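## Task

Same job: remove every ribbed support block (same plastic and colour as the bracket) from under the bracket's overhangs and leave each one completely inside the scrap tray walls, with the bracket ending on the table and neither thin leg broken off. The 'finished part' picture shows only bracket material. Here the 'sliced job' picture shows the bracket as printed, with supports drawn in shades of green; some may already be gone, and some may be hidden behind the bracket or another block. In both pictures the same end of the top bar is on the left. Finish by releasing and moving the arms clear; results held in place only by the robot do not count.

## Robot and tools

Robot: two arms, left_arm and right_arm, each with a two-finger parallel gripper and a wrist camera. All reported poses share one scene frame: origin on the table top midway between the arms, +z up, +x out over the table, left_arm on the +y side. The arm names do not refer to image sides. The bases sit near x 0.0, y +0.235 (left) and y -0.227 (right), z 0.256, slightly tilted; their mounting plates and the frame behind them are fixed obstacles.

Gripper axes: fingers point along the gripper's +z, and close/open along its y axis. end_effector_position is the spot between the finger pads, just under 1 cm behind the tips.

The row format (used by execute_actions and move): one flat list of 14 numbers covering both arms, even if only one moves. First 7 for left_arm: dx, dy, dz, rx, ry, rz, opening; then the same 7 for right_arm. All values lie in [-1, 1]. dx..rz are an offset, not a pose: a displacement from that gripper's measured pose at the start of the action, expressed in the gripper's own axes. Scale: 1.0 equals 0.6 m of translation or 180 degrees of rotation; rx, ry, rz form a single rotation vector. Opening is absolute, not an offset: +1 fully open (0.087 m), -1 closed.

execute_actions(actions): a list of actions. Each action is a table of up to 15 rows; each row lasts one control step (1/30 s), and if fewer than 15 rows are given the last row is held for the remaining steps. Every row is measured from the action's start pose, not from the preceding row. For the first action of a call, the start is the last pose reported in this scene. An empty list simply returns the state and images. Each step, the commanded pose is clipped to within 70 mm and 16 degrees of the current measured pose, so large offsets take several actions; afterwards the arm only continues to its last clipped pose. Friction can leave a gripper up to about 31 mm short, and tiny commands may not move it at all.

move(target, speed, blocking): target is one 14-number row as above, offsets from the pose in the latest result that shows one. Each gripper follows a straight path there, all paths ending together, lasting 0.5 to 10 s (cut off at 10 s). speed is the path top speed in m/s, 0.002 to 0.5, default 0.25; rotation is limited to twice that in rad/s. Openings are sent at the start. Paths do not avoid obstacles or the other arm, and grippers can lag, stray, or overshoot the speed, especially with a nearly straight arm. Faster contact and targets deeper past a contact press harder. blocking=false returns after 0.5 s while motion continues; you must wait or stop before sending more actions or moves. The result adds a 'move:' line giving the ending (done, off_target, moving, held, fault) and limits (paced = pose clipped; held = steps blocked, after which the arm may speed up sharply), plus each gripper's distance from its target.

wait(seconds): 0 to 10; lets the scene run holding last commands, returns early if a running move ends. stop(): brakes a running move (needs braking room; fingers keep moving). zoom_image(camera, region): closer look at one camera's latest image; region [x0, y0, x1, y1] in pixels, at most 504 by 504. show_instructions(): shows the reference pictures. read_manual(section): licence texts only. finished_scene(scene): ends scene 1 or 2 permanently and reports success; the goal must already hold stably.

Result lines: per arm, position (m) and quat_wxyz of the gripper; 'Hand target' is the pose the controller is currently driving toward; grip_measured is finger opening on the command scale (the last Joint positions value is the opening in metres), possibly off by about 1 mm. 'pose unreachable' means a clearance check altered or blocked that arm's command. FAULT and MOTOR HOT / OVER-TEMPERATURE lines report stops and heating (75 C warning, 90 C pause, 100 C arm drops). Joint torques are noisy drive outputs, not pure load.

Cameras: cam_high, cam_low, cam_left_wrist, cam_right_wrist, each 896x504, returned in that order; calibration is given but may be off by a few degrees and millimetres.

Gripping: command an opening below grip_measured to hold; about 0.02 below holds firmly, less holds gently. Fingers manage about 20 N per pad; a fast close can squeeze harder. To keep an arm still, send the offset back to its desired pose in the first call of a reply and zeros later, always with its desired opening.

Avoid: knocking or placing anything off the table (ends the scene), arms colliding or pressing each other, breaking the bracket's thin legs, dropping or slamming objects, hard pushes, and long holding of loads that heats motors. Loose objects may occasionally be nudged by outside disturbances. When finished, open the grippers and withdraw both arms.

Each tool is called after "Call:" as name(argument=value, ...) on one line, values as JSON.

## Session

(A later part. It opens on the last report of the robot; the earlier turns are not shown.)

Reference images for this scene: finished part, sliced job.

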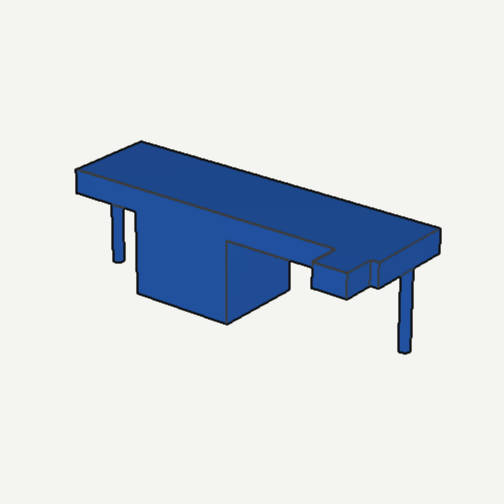

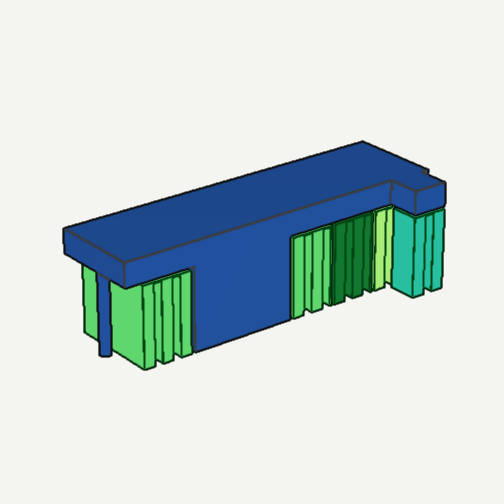

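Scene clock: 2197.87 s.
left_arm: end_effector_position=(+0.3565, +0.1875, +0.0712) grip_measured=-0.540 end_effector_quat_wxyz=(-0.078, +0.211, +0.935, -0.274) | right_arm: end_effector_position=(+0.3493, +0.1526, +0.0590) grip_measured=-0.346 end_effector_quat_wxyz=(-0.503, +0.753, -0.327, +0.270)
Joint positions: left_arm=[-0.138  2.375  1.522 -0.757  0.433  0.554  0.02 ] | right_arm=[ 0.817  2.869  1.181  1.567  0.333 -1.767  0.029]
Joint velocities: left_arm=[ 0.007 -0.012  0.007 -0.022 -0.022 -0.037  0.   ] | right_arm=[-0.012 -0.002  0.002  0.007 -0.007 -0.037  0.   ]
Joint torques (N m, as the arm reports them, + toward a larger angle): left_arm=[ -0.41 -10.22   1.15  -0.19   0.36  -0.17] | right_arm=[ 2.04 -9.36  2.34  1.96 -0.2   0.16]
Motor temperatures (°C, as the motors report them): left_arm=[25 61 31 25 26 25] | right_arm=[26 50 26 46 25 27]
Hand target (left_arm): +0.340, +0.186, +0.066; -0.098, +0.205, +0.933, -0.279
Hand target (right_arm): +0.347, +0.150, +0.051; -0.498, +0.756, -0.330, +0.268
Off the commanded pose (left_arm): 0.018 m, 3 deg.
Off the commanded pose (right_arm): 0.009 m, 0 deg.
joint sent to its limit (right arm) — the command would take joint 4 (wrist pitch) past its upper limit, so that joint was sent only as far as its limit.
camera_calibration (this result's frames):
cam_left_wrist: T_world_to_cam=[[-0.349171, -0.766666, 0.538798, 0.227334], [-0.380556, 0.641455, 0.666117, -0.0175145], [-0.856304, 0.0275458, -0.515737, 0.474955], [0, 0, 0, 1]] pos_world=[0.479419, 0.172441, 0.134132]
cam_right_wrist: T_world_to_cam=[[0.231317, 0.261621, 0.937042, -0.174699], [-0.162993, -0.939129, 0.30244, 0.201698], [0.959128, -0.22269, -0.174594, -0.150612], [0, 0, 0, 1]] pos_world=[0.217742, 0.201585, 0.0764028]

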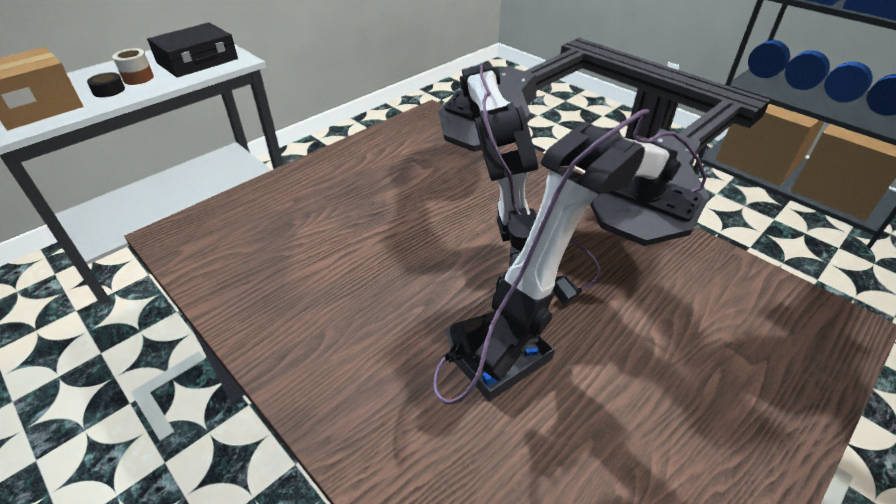

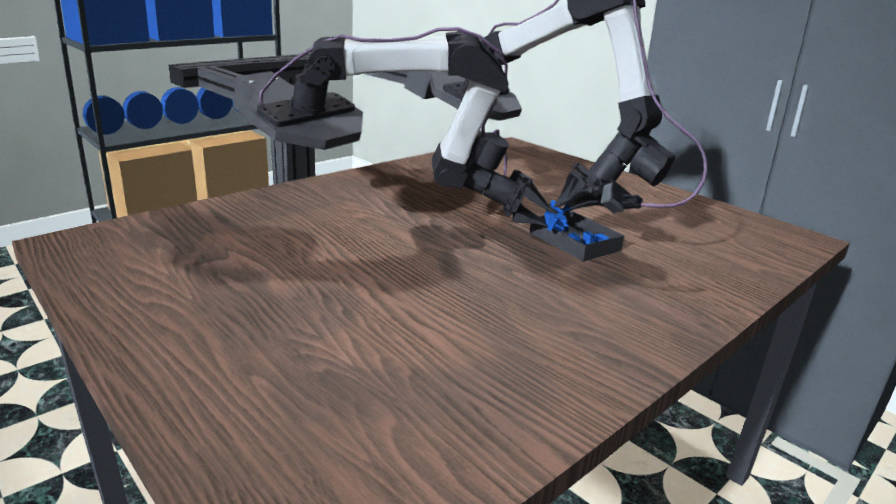

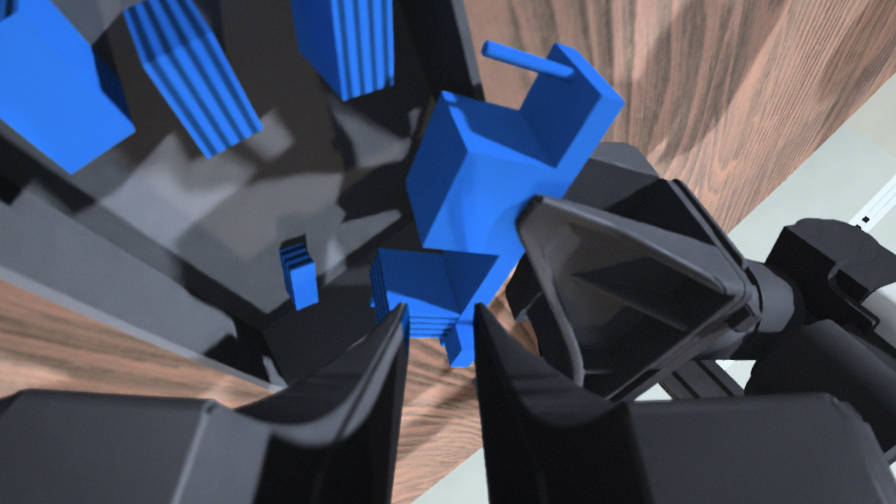

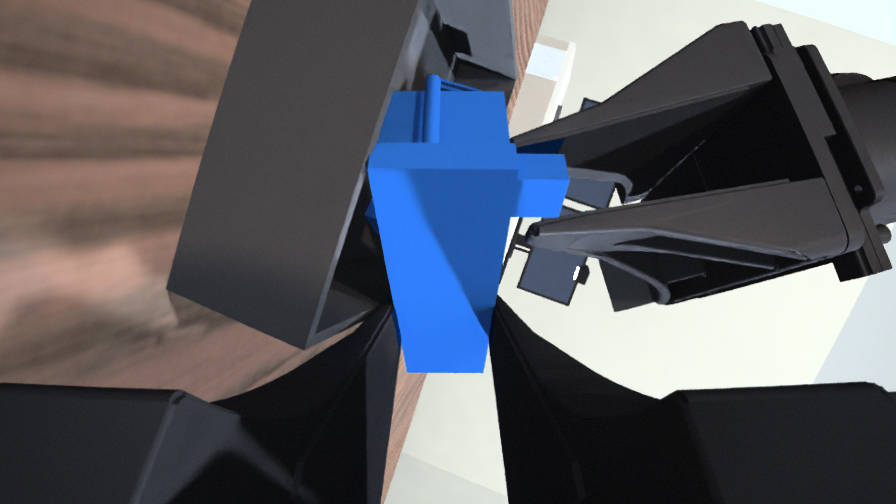

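Call:
execute_actions(actions=[[[0.0154,-0.0034,0.0103,0.0052,0.0084,-0.0051,-0.54,0,0.015,0,0,0,0,-0.40],[0.0154,-0.0034,0.0103,0.0052,0.0084,-0.0051,-0.54,0,0.015,0,0,0,0,-0.40],[0.0189,-0.0056,0.0096,0.0067,0.0108,-0.0064,-0.54,0,0.015,0,0,0,0,-0.40],[0.0189,-0.0056,0.0096,0.0067,0.0108,-0.0064,-0.54,0,0.015,0,0,0,0,-0.40],[0.0207,-0.0067,0.0093,0.0075,0.0120,-0.0071,-0.54,0,0.015,0,0,0,0,-0.40],[0.0207,-0.0067,0.0093,0.0075,0.0120,-0.0071,-0.54,0,0.015,0,0,0,0,-0.40],[0.0224,-0.0078,0.0090,0.0082,0.0132,-0.0077,-0.54,0,0.015,0,0,0,0,-0.40],[0.0224,-0.0078,0.0090,0.0082,0.0132,-0.0077,-0.54,0,0.015,0,0,0,0,-0.40],[0.0242,-0.0089,0.0086,0.0090,0.0144,-0.0084,-0.54,0,0.015,0,0,0,0,-0.40]]])

Call:
zoom_image(camera="cam_left_wrist", region=[350, 200, 550, 360])

Scene clock: 2207.47 s.
left_arm: end_effector_position=(+0.3534, +0.1874, +0.0727) grip_measured=-0.540 end_effector_quat_wxyz=(-0.084, +0.209, +0.934, -0.276) | right_arm: end_effector_position=(+0.3493, +0.1526, +0.0590) grip_measured=-0.346 end_effector_quat_wxyz=(-0.503, +0.753, -0.327, +0.270)
Joint positions: left_arm=[-0.138  2.375  1.522 -0.771  0.433  0.554  0.02 ] | right_arm=[ 0.817  2.869  1.181  1.567  0.333 -1.767  0.029]
Joint velocities: left_arm=[-0.017 -0.017 -0.007 -0.066 -0.095  0.007 -0.001] | right_arm=[ 0.002 -0.007 -0.022  0.051 -0.066 -0.066 -0.   ]
Joint torques (N m, as the arm reports them, + toward a larger angle): left_arm=[ -0.1  -10.29   2.79  -0.38   0.34  -0.1 ] | right_arm=[ 2.07 -9.37  2.3   1.96 -0.18  0.15]
Motor temperatures (°C, as the motors report them): left_arm=[25 62 30 25 26 25] | right_arm=[26 50 26 46 25 27]
Hand target (left_arm): +0.340, +0.187, +0.070; -0.105, +0.204, +0.932, -0.281
Hand target (right_arm): +0.347, +0.150, +0.051; -0.498, +0.756, -0.330, +0.268
Off the commanded pose (left_arm): 0.013 m, 3 deg.
Off the commanded pose (right_arm): 0.009 m, 0 deg.
joint sent to its limit (right arm) — the command would take joint 4 (wrist pitch) past its upper limit, so that joint was sent only as far as its limit.
camera_calibration (this result's frames):
cam_left_wrist: T_world_to_cam=[[-0.342143, -0.766024, 0.544193, 0.222368], [-0.370647, 0.642208, 0.670962, -0.0236842], [-0.863457, 0.0278613, -0.503652, 0.474713], [0, 0, 0, 1]] pos_world=[0.477198, 0.172323, 0.13397]
cam_right_wrist: T_world_to_cam=[[0.231317, 0.261621, 0.937042, -0.174699], [-0.162993, -0.939129, 0.30244, 0.201698], [0.959128, -0.22269, -0.174594, -0.150612], [0, 0, 0, 1]] pos_world=[0.217742, 0.201585, 0.0764028]

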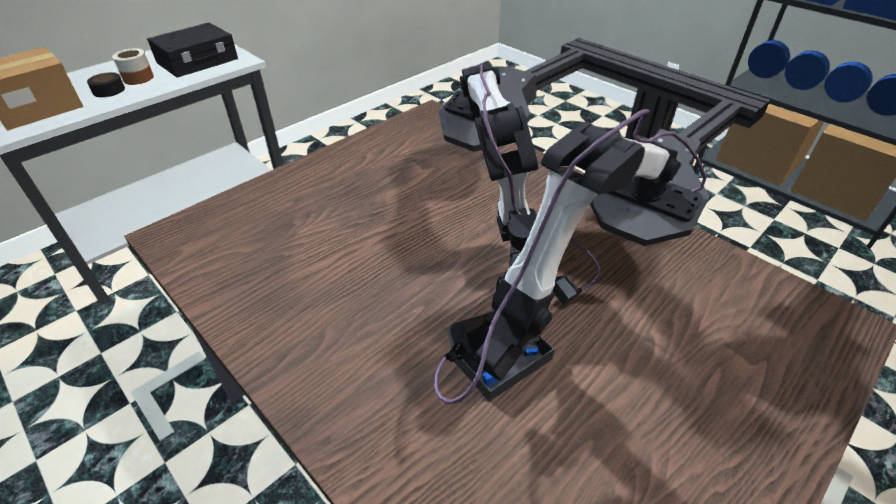

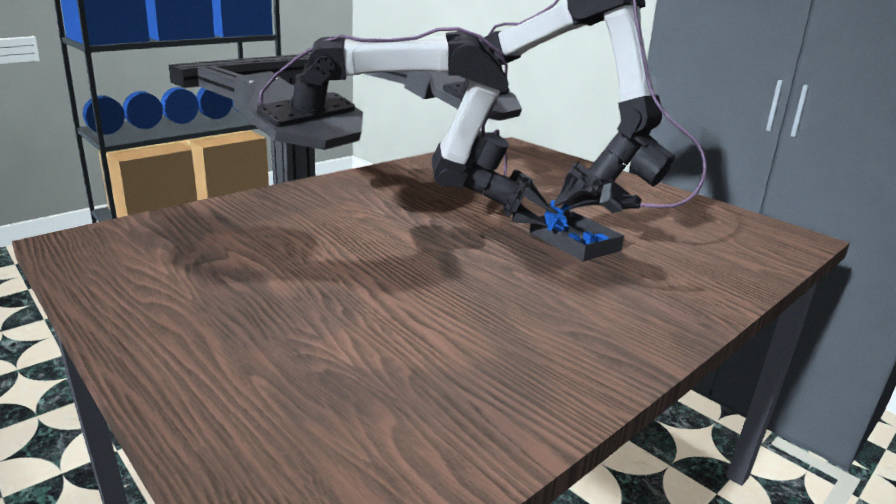

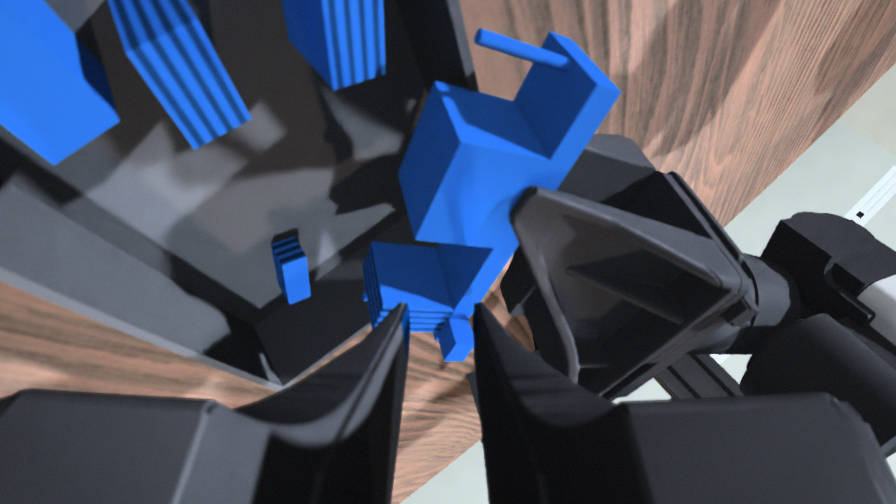

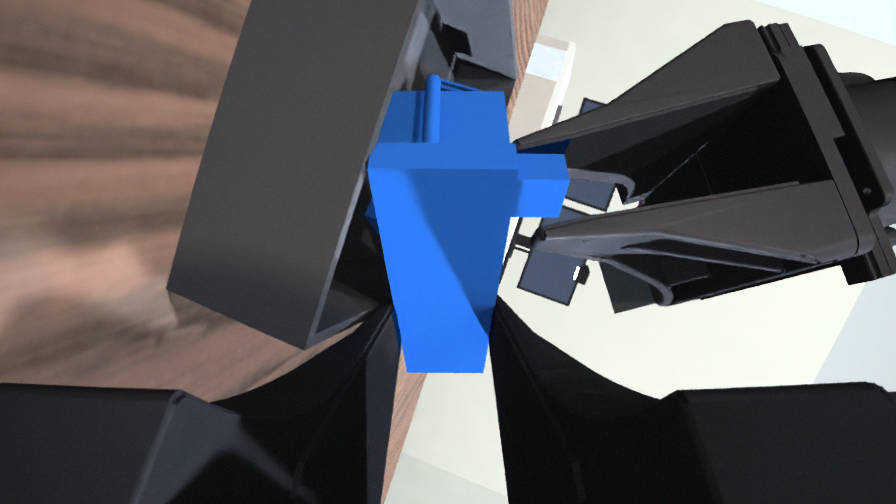

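Region (350, 200, 550, 360) of cam_left_wrist's 896x504 image, scaled by 2.520, with more detail than that image has; it fills the top 403 rows of this view, and the rest is white.

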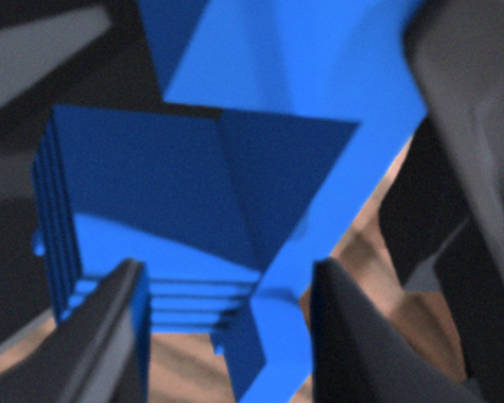

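Call:
execute_actions(actions=[[[0.0145,0.0001,0.0174,0.0037,0.0060,-0.0040,-0.54,0,0.015,0,0,0,0,-0.40],[0.0145,0.0001,0.0174,0.0037,0.0060,-0.0040,-0.54,0,0.015,0,0,0,0,-0.40],[0.0165,0.0005,0.0201,0.0044,0.0072,-0.0048,-0.54,0,0.015,0,0,0,0,-0.40],[0.0185,0.0009,0.0228,0.0051,0.0083,-0.0055,-0.54,0,0.015,0,0,0,0,-0.40],[0.0185,0.0009,0.0228,0.0051,0.0083,-0.0055,-0.54,0,0.015,0,0,0,0,-0.40],[0.0205,0.0013,0.0256,0.0059,0.0095,-0.0063,-0.54,0,0.015,0,0,0,0,-0.40],[0.0205,0.0013,0.0256,0.0059,0.0095,-0.0063,-0.54,0,0.015,0,0,0,0,-0.40],[0.0225,0.0018,0.0283,0.0066,0.0107,-0.0070,-0.54,0,0.015,0,0,0,0,-0.40],[0.0225,0.0018,0.0283,0.0066,0.0107,-0.0070,-0.54,0,0.015,0,0,0,0,-0.40],[0.0245,0.0022,0.0310,0.0074,0.0119,-0.0078,-0.54,0,0.015,0,0,0,0,-0.40],[0.0245,0.0022,0.0310,0.0074,0.0119,-0.0078,-0.54,0,0.015,0,0,0,0,-0.40],[0.0265,0.0026,0.0337,0.0081,0.0131,-0.0086,-0.54,0,0.015,0,0,0,0,-0.40]],[[0.0185,0.0009,0.0228,0.0051,0.0083,-0.0055,-0.54,0,0.015,0,0,0,0,-0.40]]])

Call:
zoom_image(camera="cam_left_wrist", region=[350, 200, 550, 360])

Call:
zoom_image(camera="cam_right_wrist", region=[400, 60, 700, 280])

Scene clock: 2235.63 s.
left_arm: end_effector_position=(+0.3498, +0.1869, +0.0695) grip_measured=-0.540 end_effector_quat_wxyz=(-0.090, +0.208, +0.934, -0.278) | right_arm: end_effector_position=(+0.3493, +0.1527, +0.0591) grip_measured=-0.346 end_effector_quat_wxyz=(-0.503, +0.753, -0.326, +0.270)
Joint positions: left_arm=[-0.138  2.388  1.522 -0.771  0.435  0.554  0.02 ] | right_arm=[ 0.817  2.869  1.181  1.567  0.333 -1.77   0.029]
Joint velocities: left_arm=[ 0.007 -0.002 -0.037 -0.066 -0.051  0.037 -0.001] | right_arm=[ 0.002 -0.012 -0.012 -0.022 -0.037  0.007  0.   ]
Joint torques (N m, as the arm reports them, + toward a larger angle): left_arm=[-0.29 -9.18  1.93 -0.14  0.36 -0.14] | right_arm=[ 1.98 -9.4   2.25  1.97 -0.16  0.14]
Motor temperatures (°C, as the motors report them): left_arm=[25 63 30 25 26 25] | right_arm=[26 50 26 46 25 27]
Hand target (left_arm): +0.336, +0.186, +0.059; -0.106, +0.203, +0.932, -0.282
Hand target (right_arm): +0.347, +0.150, +0.051; -0.498, +0.756, -0.329, +0.268
Off the commanded pose (left_arm): 0.018 m, 2 deg.
Off the commanded pose (right_arm): 0.009 m, 0 deg.
joint sent to its limit (right arm) — the command would take joint 4 (wrist pitch) past its upper limit, so that joint was sent only as far as its limit.
camera_calibration (this result's frames):
cam_left_wrist: T_world_to_cam=[[-0.33534, -0.764973, 0.549875, 0.219467], [-0.361752, 0.643483, 0.674585, -0.0261349], [-0.869875, 0.027297, -0.492516, 0.471498], [0, 0, 0, 1]] pos_world=[0.474286, 0.171833, 0.129171]
cam_right_wrist: T_world_to_cam=[[0.229277, 0.263888, 0.936907, -0.174475], [-0.161838, -0.938815, 0.30403, 0.201263], [0.959813, -0.221335, -0.172542, -0.151096], [0, 0, 0, 1]] pos_world=[0.217599, 0.201548, 0.076207]

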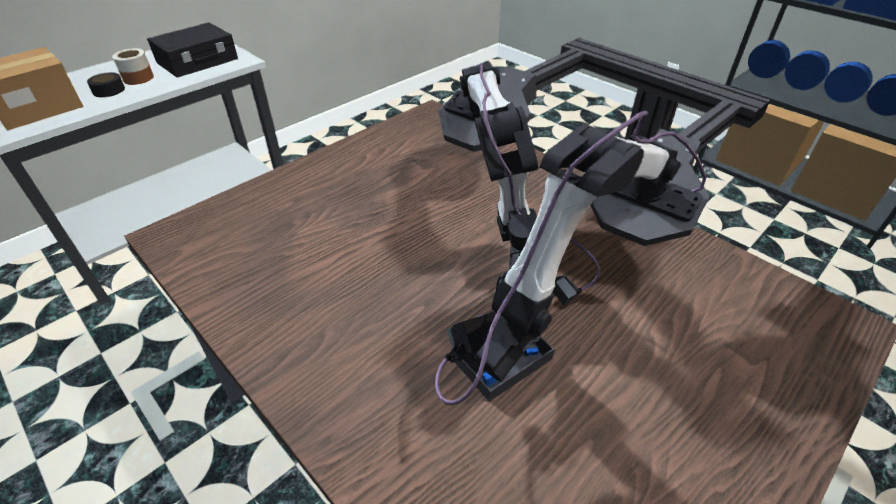

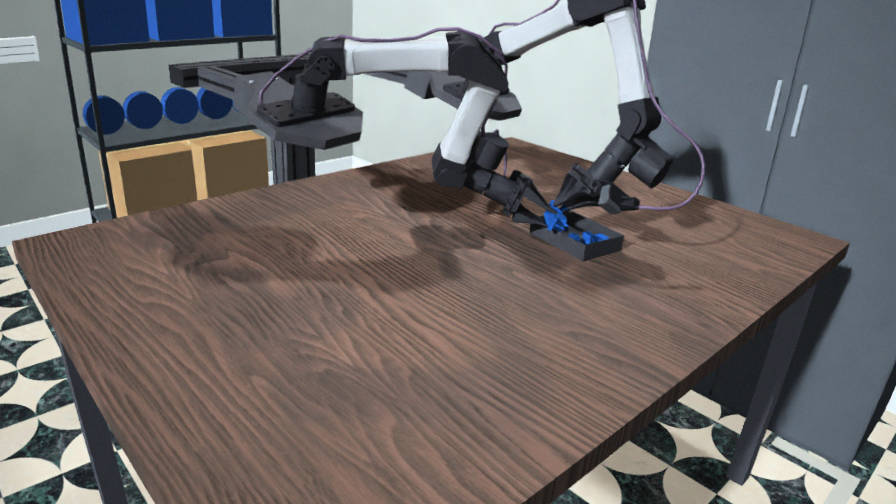

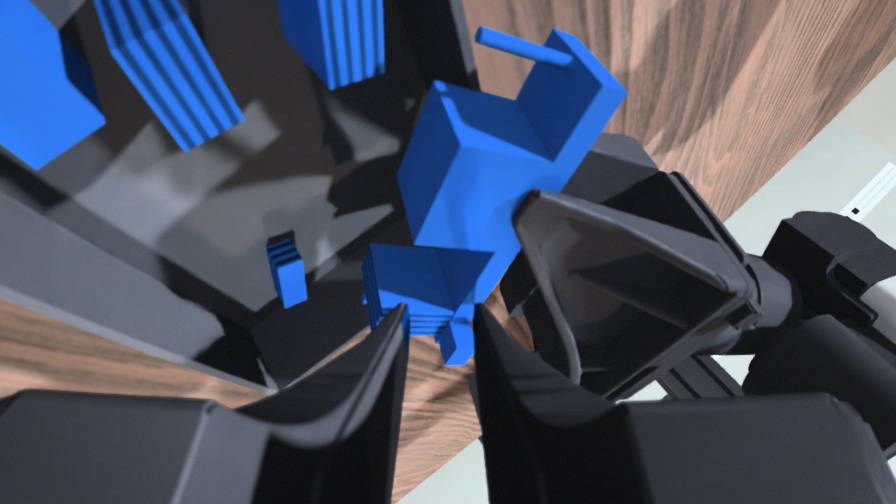

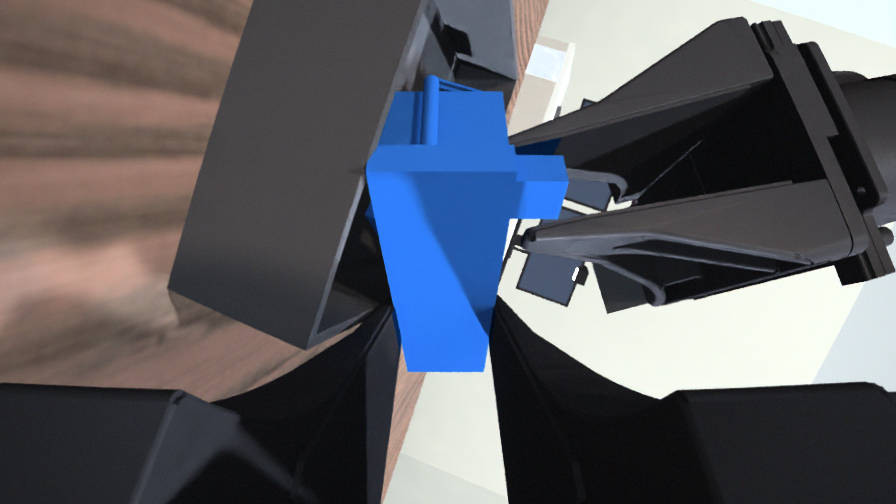

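Region (350, 200, 550, 360) of cam_left_wrist's 896x504 image, scaled by 2.520, with more detail than that image has; it fills the top 403 rows of this view, and the rest is white.

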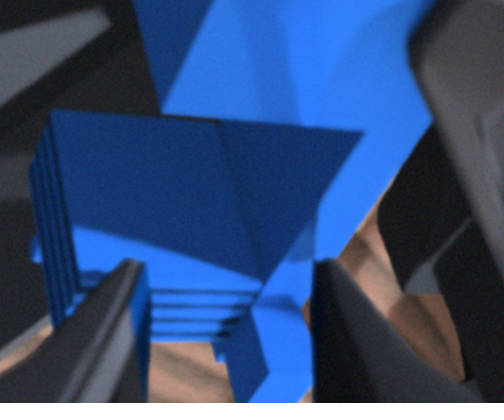

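Region (400, 60, 700, 280) of cam_right_wrist's 896x504 image, scaled by 1.680, with more detail than that image has; it fills the top 370 rows of this view, and the rest is white.

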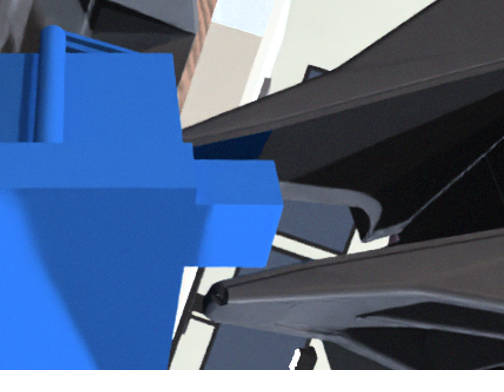

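Call:
execute_actions(actions=[[[0.0283,-0.0007,0.0312,0.0080,0.0130,-0.0085,-0.54,0,0.015,0,0,0,0,-0.40],[0.0283,-0.0007,0.0312,0.0080,0.0130,-0.0085,-0.54,0,0.015,0,0,0,0,-0.40],[0.0323,0.0001,0.0366,0.0095,0.0154,-0.0101,-0.54,0,0.015,0,0,0,0,-0.40],[0.0323,0.0001,0.0366,0.0095,0.0154,-0.0101,-0.54,0,0.015,0,0,0,0,-0.40],[0.0363,0.0009,0.0420,0.0110,0.0178,-0.0116,-0.54,0,0.015,0,0,0,0,-0.40],[0.0363,0.0009,0.0420,0.0110,0.0178,-0.0116,-0.54,0,0.015,0,0,0,0,-0.40],[0.0403,0.0018,0.0474,0.0125,0.0202,-0.0131,-0.54,0,0.015,0,0,0,0,-0.40],[0.0403,0.0018,0.0474,0.0125,0.0202,-0.0131,-0.54,0,0.015,0,0,0,0,-0.40],[0.0443,0.0026,0.0528,0.0139,0.0225,-0.0146,-0.54,0,0.015,0,0,0,0,-0.40],[0.0443,0.0026,0.0528,0.0139,0.0225,-0.0146,-0.54,0,0.015,0,0,0,0,-0.40],[0.0443,0.0026,0.0528,0.0139,0.0225,-0.0146,-0.54,0,0.015,0,0,0,0,-0.40],[0.0403,0.0018,0.0474,0.0125,0.0202,-0.0131,-0.54,0,0.015,0,0,0,0,-0.40],[0.0363,0.0009,0.0420,0.0110,0.0178,-0.0116,-0.54,0,0.015,0,0,0,0,-0.40],[0.0323,0.0001,0.0366,0.0095,0.0154,-0.0101,-0.54,0,0.015,0,0,0,0,-0.40]]])

Call:
zoom_image(camera="cam_left_wrist", region=[350, 200, 550, 360])

Scene clock: 2253.40 s.
left_arm: end_effector_position=(+0.3477, +0.1861, +0.0677) grip_measured=-0.540 end_effector_quat_wxyz=(-0.093, +0.206, +0.933, -0.280) | right_arm: end_effector_position=(+0.3492, +0.1527, +0.0591) grip_measured=-0.346 end_effector_quat_wxyz=(-0.502, +0.755, -0.323, +0.272)
Joint positions: left_arm=[-0.138  2.395  1.522 -0.771  0.438  0.553  0.02 ] | right_arm=[ 0.817  2.869  1.181  1.567  0.333 -1.78   0.029]
Joint velocities: left_arm=[-0.007  0.007  0.022  0.007  0.11   0.007 -0.001] | right_arm=[ 0.002  0.007 -0.007  0.051 -0.066 -0.007 -0.   ]
Joint torques (N m, as the arm reports them, + toward a larger angle): left_arm=[-0.26 -8.33  1.06 -0.1   0.32 -0.14] | right_arm=[ 2.01 -9.52  2.35  1.95 -0.18  0.23]
Motor temperatures (°C, as the motors report them): left_arm=[25 62 30 25 26 25] | right_arm=[26 50 26 46 25 27]
Hand target (left_arm): +0.326, +0.185, +0.054; -0.120, +0.198, +0.930, -0.285
Hand target (right_arm): +0.347, +0.150, +0.051; -0.498, +0.756, -0.328, +0.268
Off the commanded pose (left_arm): 0.027 m, 3 deg.
Off the commanded pose (right_arm): 0.009 m, 1 deg.
joint sent to its limit (right arm) — the command would take joint 4 (wrist pitch) past its upper limit, so that joint was sent only as far as its limit.
camera_calibration (this result's frames):
cam_left_wrist: T_world_to_cam=[[-0.329874, -0.763904, 0.554648, 0.216754], [-0.357579, 0.644865, 0.675489, -0.0269695], [-0.873682, 0.0244956, -0.48588, 0.470247], [0, 0, 0, 1]] pos_world=[0.472704, 0.171452, 0.126479]
cam_right_wrist: T_world_to_cam=[[0.2238, 0.271517, 0.936051, -0.173654], [-0.160197, -0.937102, 0.310123, 0.200024], [0.961379, -0.219358, -0.166227, -0.152219], [0, 0, 0, 1]] pos_world=[0.217247, 0.201202, 0.0752141]

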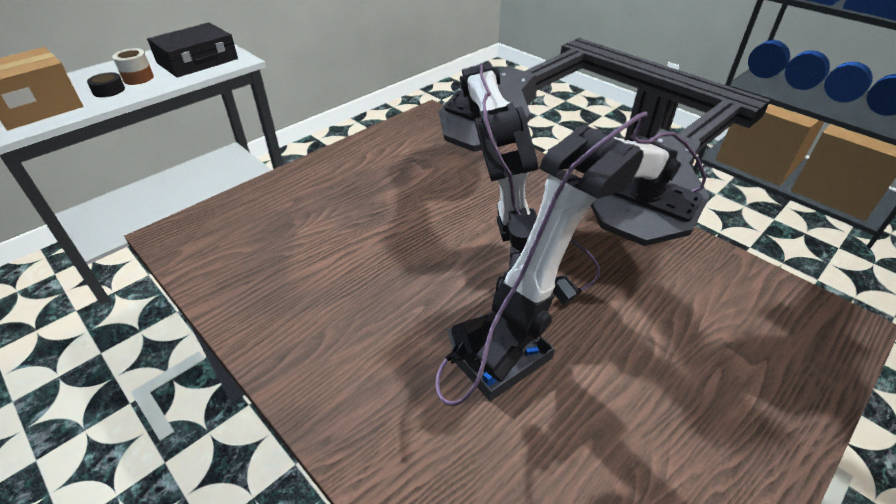

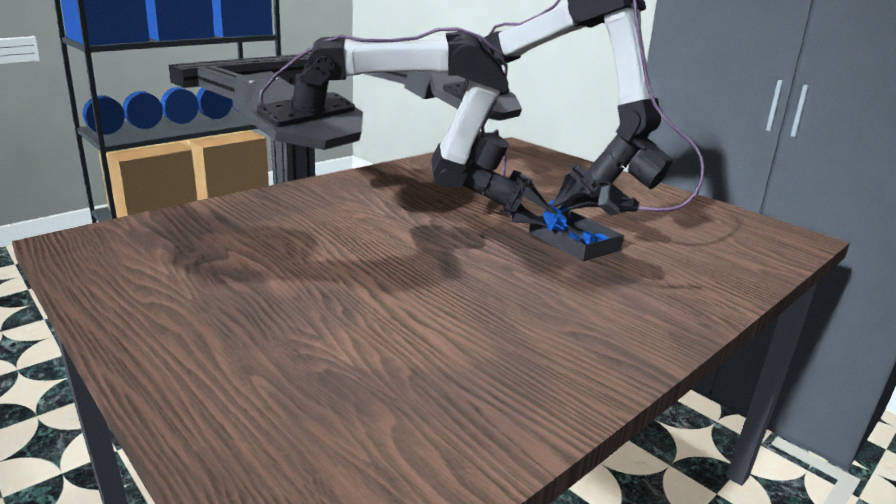

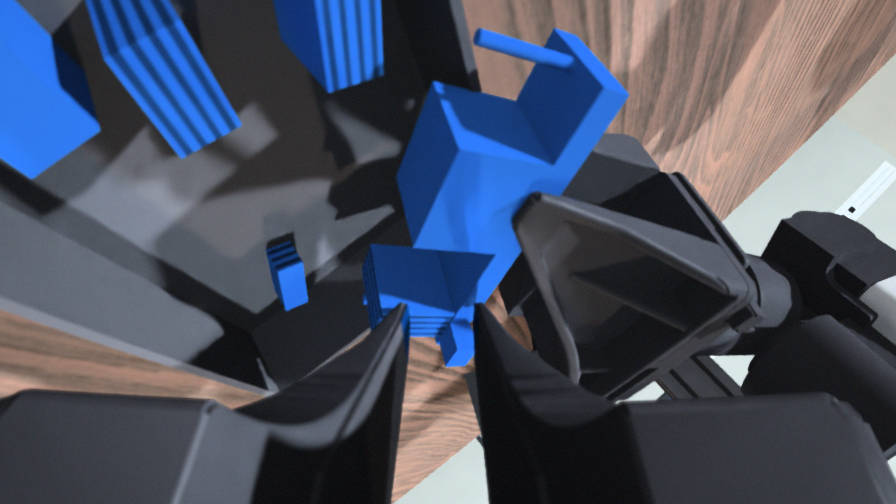

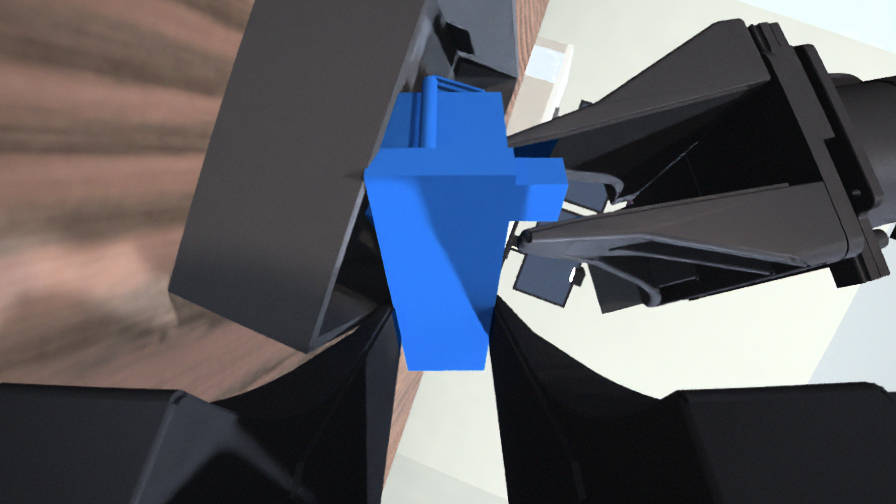

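Region (350, 200, 550, 360) of cam_left_wrist's 896x504 image, scaled by 2.520, with more detail than that image has; it fills the top 403 rows of this view, and the rest is white.

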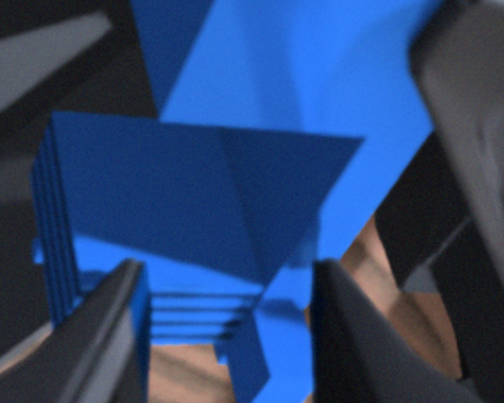

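Call:
execute_actions(actions=[[[0.0323,0.0001,0.0366,0.0095,0.0154,-0.0101,-0.54,0,0.015,0,0,0,0,-0.40],[0.0363,0.0009,0.0420,0.0110,0.0178,-0.0116,-0.54,0,0.015,0,0,0,0,-0.40],[0.0403,0.0018,0.0474,0.0125,0.0202,-0.0131,-0.54,0,0.015,0,0,0,0,-0.40],[0.0403,0.0018,0.0474,0.0125,0.0202,-0.0131,-0.54,0,0.015,0,0,0,0,-0.40],[0.0443,0.0026,0.0528,0.0139,0.0225,-0.0146,-0.54,0,0.015,0,0,0,0,-0.40],[0.0443,0.0026,0.0528,0.0139,0.0225,-0.0146,-0.54,0,0.015,0,0,0,0,-0.40],[0.0483,0.0035,0.0582,0.0154,0.0249,-0.0161,-0.54,0,0.015,0,0,0,0,-0.40],[0.0483,0.0035,0.0582,0.0154,0.0249,-0.0161,-0.54,0,0.015,0,0,0,0,-0.40],[0.0523,0.0043,0.0637,0.0169,0.0273,-0.0176,-0.54,0,0.015,0,0,0,0,-0.40],[0.0523,0.0043,0.0637,0.0169,0.0273,-0.0176,-0.54,0,0.015,0,0,0,0,-0.40],[0.0523,0.0043,0.0637,0.0169,0.0273,-0.0176,-0.54,0,0.015,0,0,0,0,-0.40],[0.0443,0.0026,0.0528,0.0139,0.0225,-0.0146,-0.54,0,0.015,0,0,0,0,-0.40],[0.0363,0.0009,0.0420,0.0110,0.0178,-0.0116,-0.54,0,0.015,0,0,0,0,-0.40],[0.0323,0.0001,0.0366,0.0095,0.0154,-0.0101,-0.54,0,0.015,0,0,0,0,-0.40]]])

Call:
zoom_image(camera="cam_left_wrist", region=[350, 200, 550, 360])

Scene clock: 2262.67 s.
left_arm: end_effector_position=(+0.3460, +0.1855, +0.0664) grip_measured=-0.540 end_effector_quat_wxyz=(-0.096, +0.202, +0.933, -0.283) | right_arm: end_effector_position=(+0.3490, +0.1527, +0.0591) grip_measured=-0.346 end_effector_quat_wxyz=(-0.499, +0.757, -0.318, +0.276)
Joint positions: left_arm=[-0.136  2.401  1.522 -0.771  0.442  0.549  0.02 ] | right_arm=[ 0.817  2.871  1.181  1.567  0.333 -1.792  0.029]
Joint velocities: left_arm=[-0.012 -0.012  0.007  0.125 -0.037  0.022 -0.   ] | right_arm=[ 0.007 -0.017  0.022  0.037  0.037  0.066 -0.001]
Joint torques (N m, as the arm reports them, + toward a larger angle): left_arm=[-0.49 -8.28  0.98 -0.11  0.31 -0.12] | right_arm=[ 1.93 -9.37  2.28  1.96 -0.18  0.28]
Motor temperatures (°C, as the motors report them): left_arm=[25 61 30 25 26 25] | right_arm=[26 50 26 46 25 27]
Hand target (left_arm): +0.324, +0.184, +0.052; -0.123, +0.197, +0.929, -0.287
Hand target (right_arm): +0.347, +0.150, +0.051; -0.497, +0.758, -0.325, +0.270
Off the commanded pose (left_arm): 0.027 m, 3 deg.
Off the commanded pose (right_arm): 0.009 m, 1 deg.
joint sent to its limit (right arm) — the command would take joint 4 (wrist pitch) past its upper limit, so that joint was sent only as far as its limit.
camera_calibration (this result's frames):
cam_left_wrist: T_world_to_cam=[[-0.320933, -0.76409, 0.559615, 0.213047], [-0.355864, 0.644861, 0.676399, -0.0269168], [-0.877703, 0.0179313, -0.478869, 0.470284], [0, 0, 0, 1]] pos_world=[0.471565, 0.171712, 0.124186]
cam_right_wrist: T_world_to_cam=[[0.216033, 0.28233, 0.934676, -0.172447], [-0.157898, -0.934579, 0.318796, 0.198262], [0.963534, -0.216454, -0.15732, -0.153787], [0, 0, 0, 1]] pos_world=[0.216738, 0.20069, 0.0737829]

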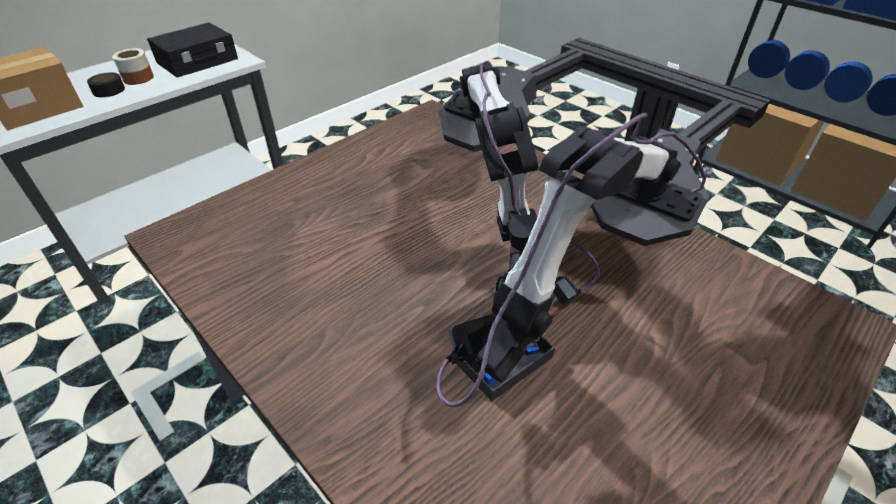

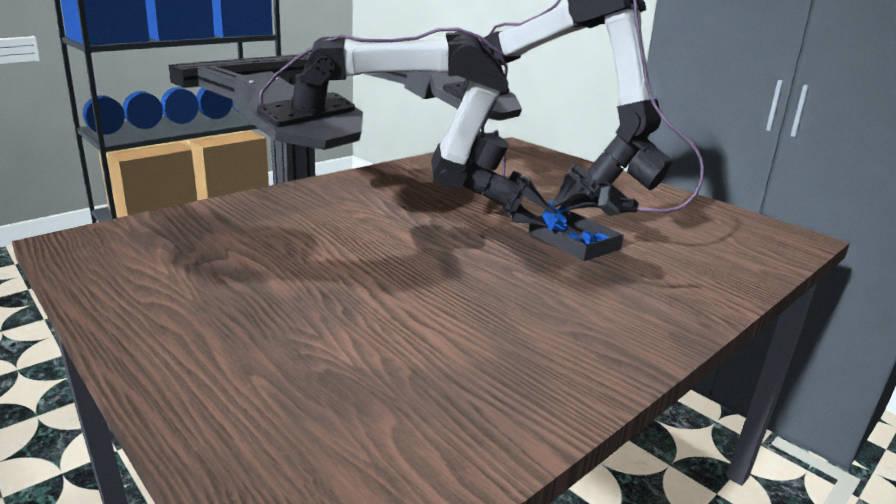

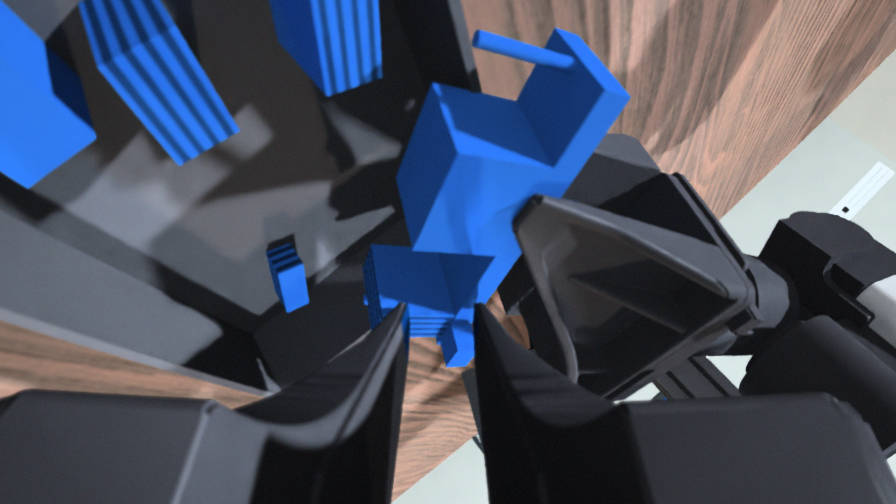

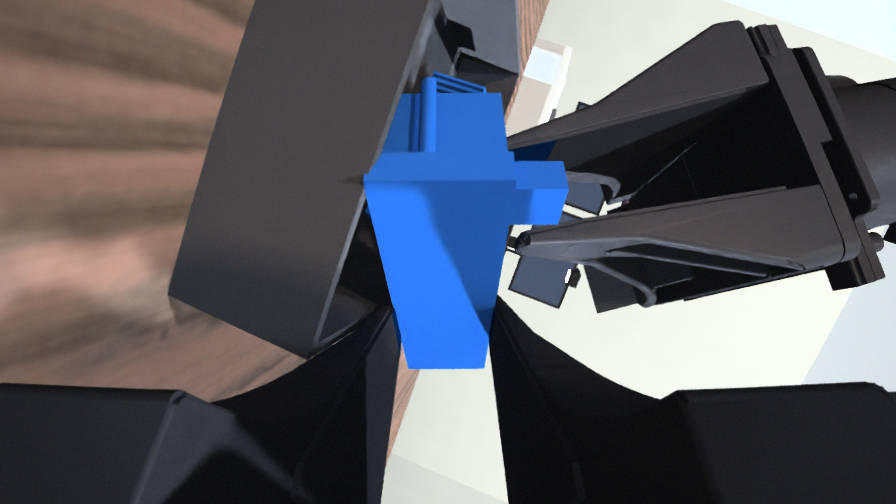

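Region (350, 200, 550, 360) of cam_left_wrist's 896x504 image, scaled by 2.520, with more detail than that image has; it fills the top 403 rows of this view, and the rest is white.

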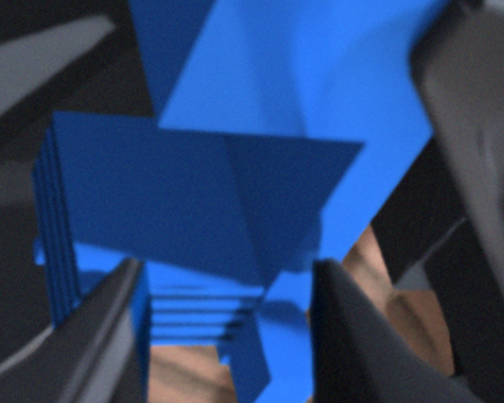

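Call:
zoom_image(camera="cam_right_wrist", region=[330, 40, 530, 240])

Call:
zoom_image(camera="cam_left_wrist", region=[240, 220, 500, 400])

Region (330, 40, 530, 240) of cam_right_wrist's 896x504 image, scaled by 2.520, with more detail than that image has.

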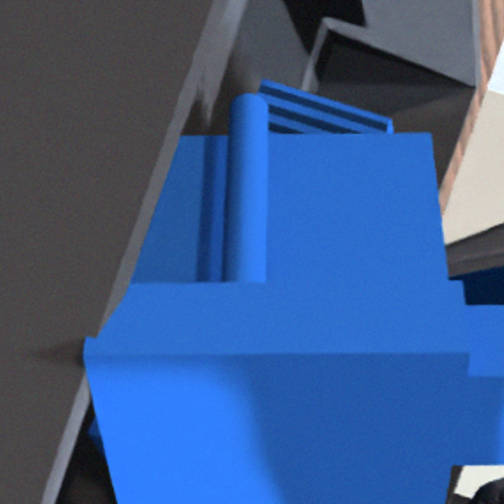

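Region (240, 220, 500, 400) of cam_left_wrist's 896x504 image, scaled by 1.938, with more detail than that image has; it fills the top 349 rows of this view, and the rest is white.

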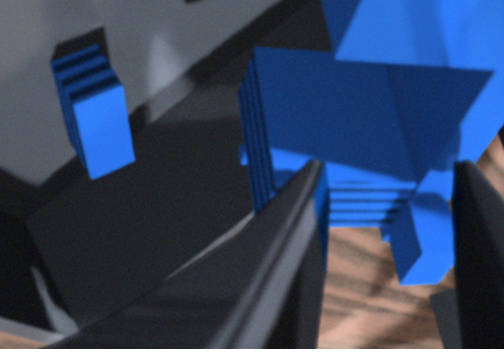

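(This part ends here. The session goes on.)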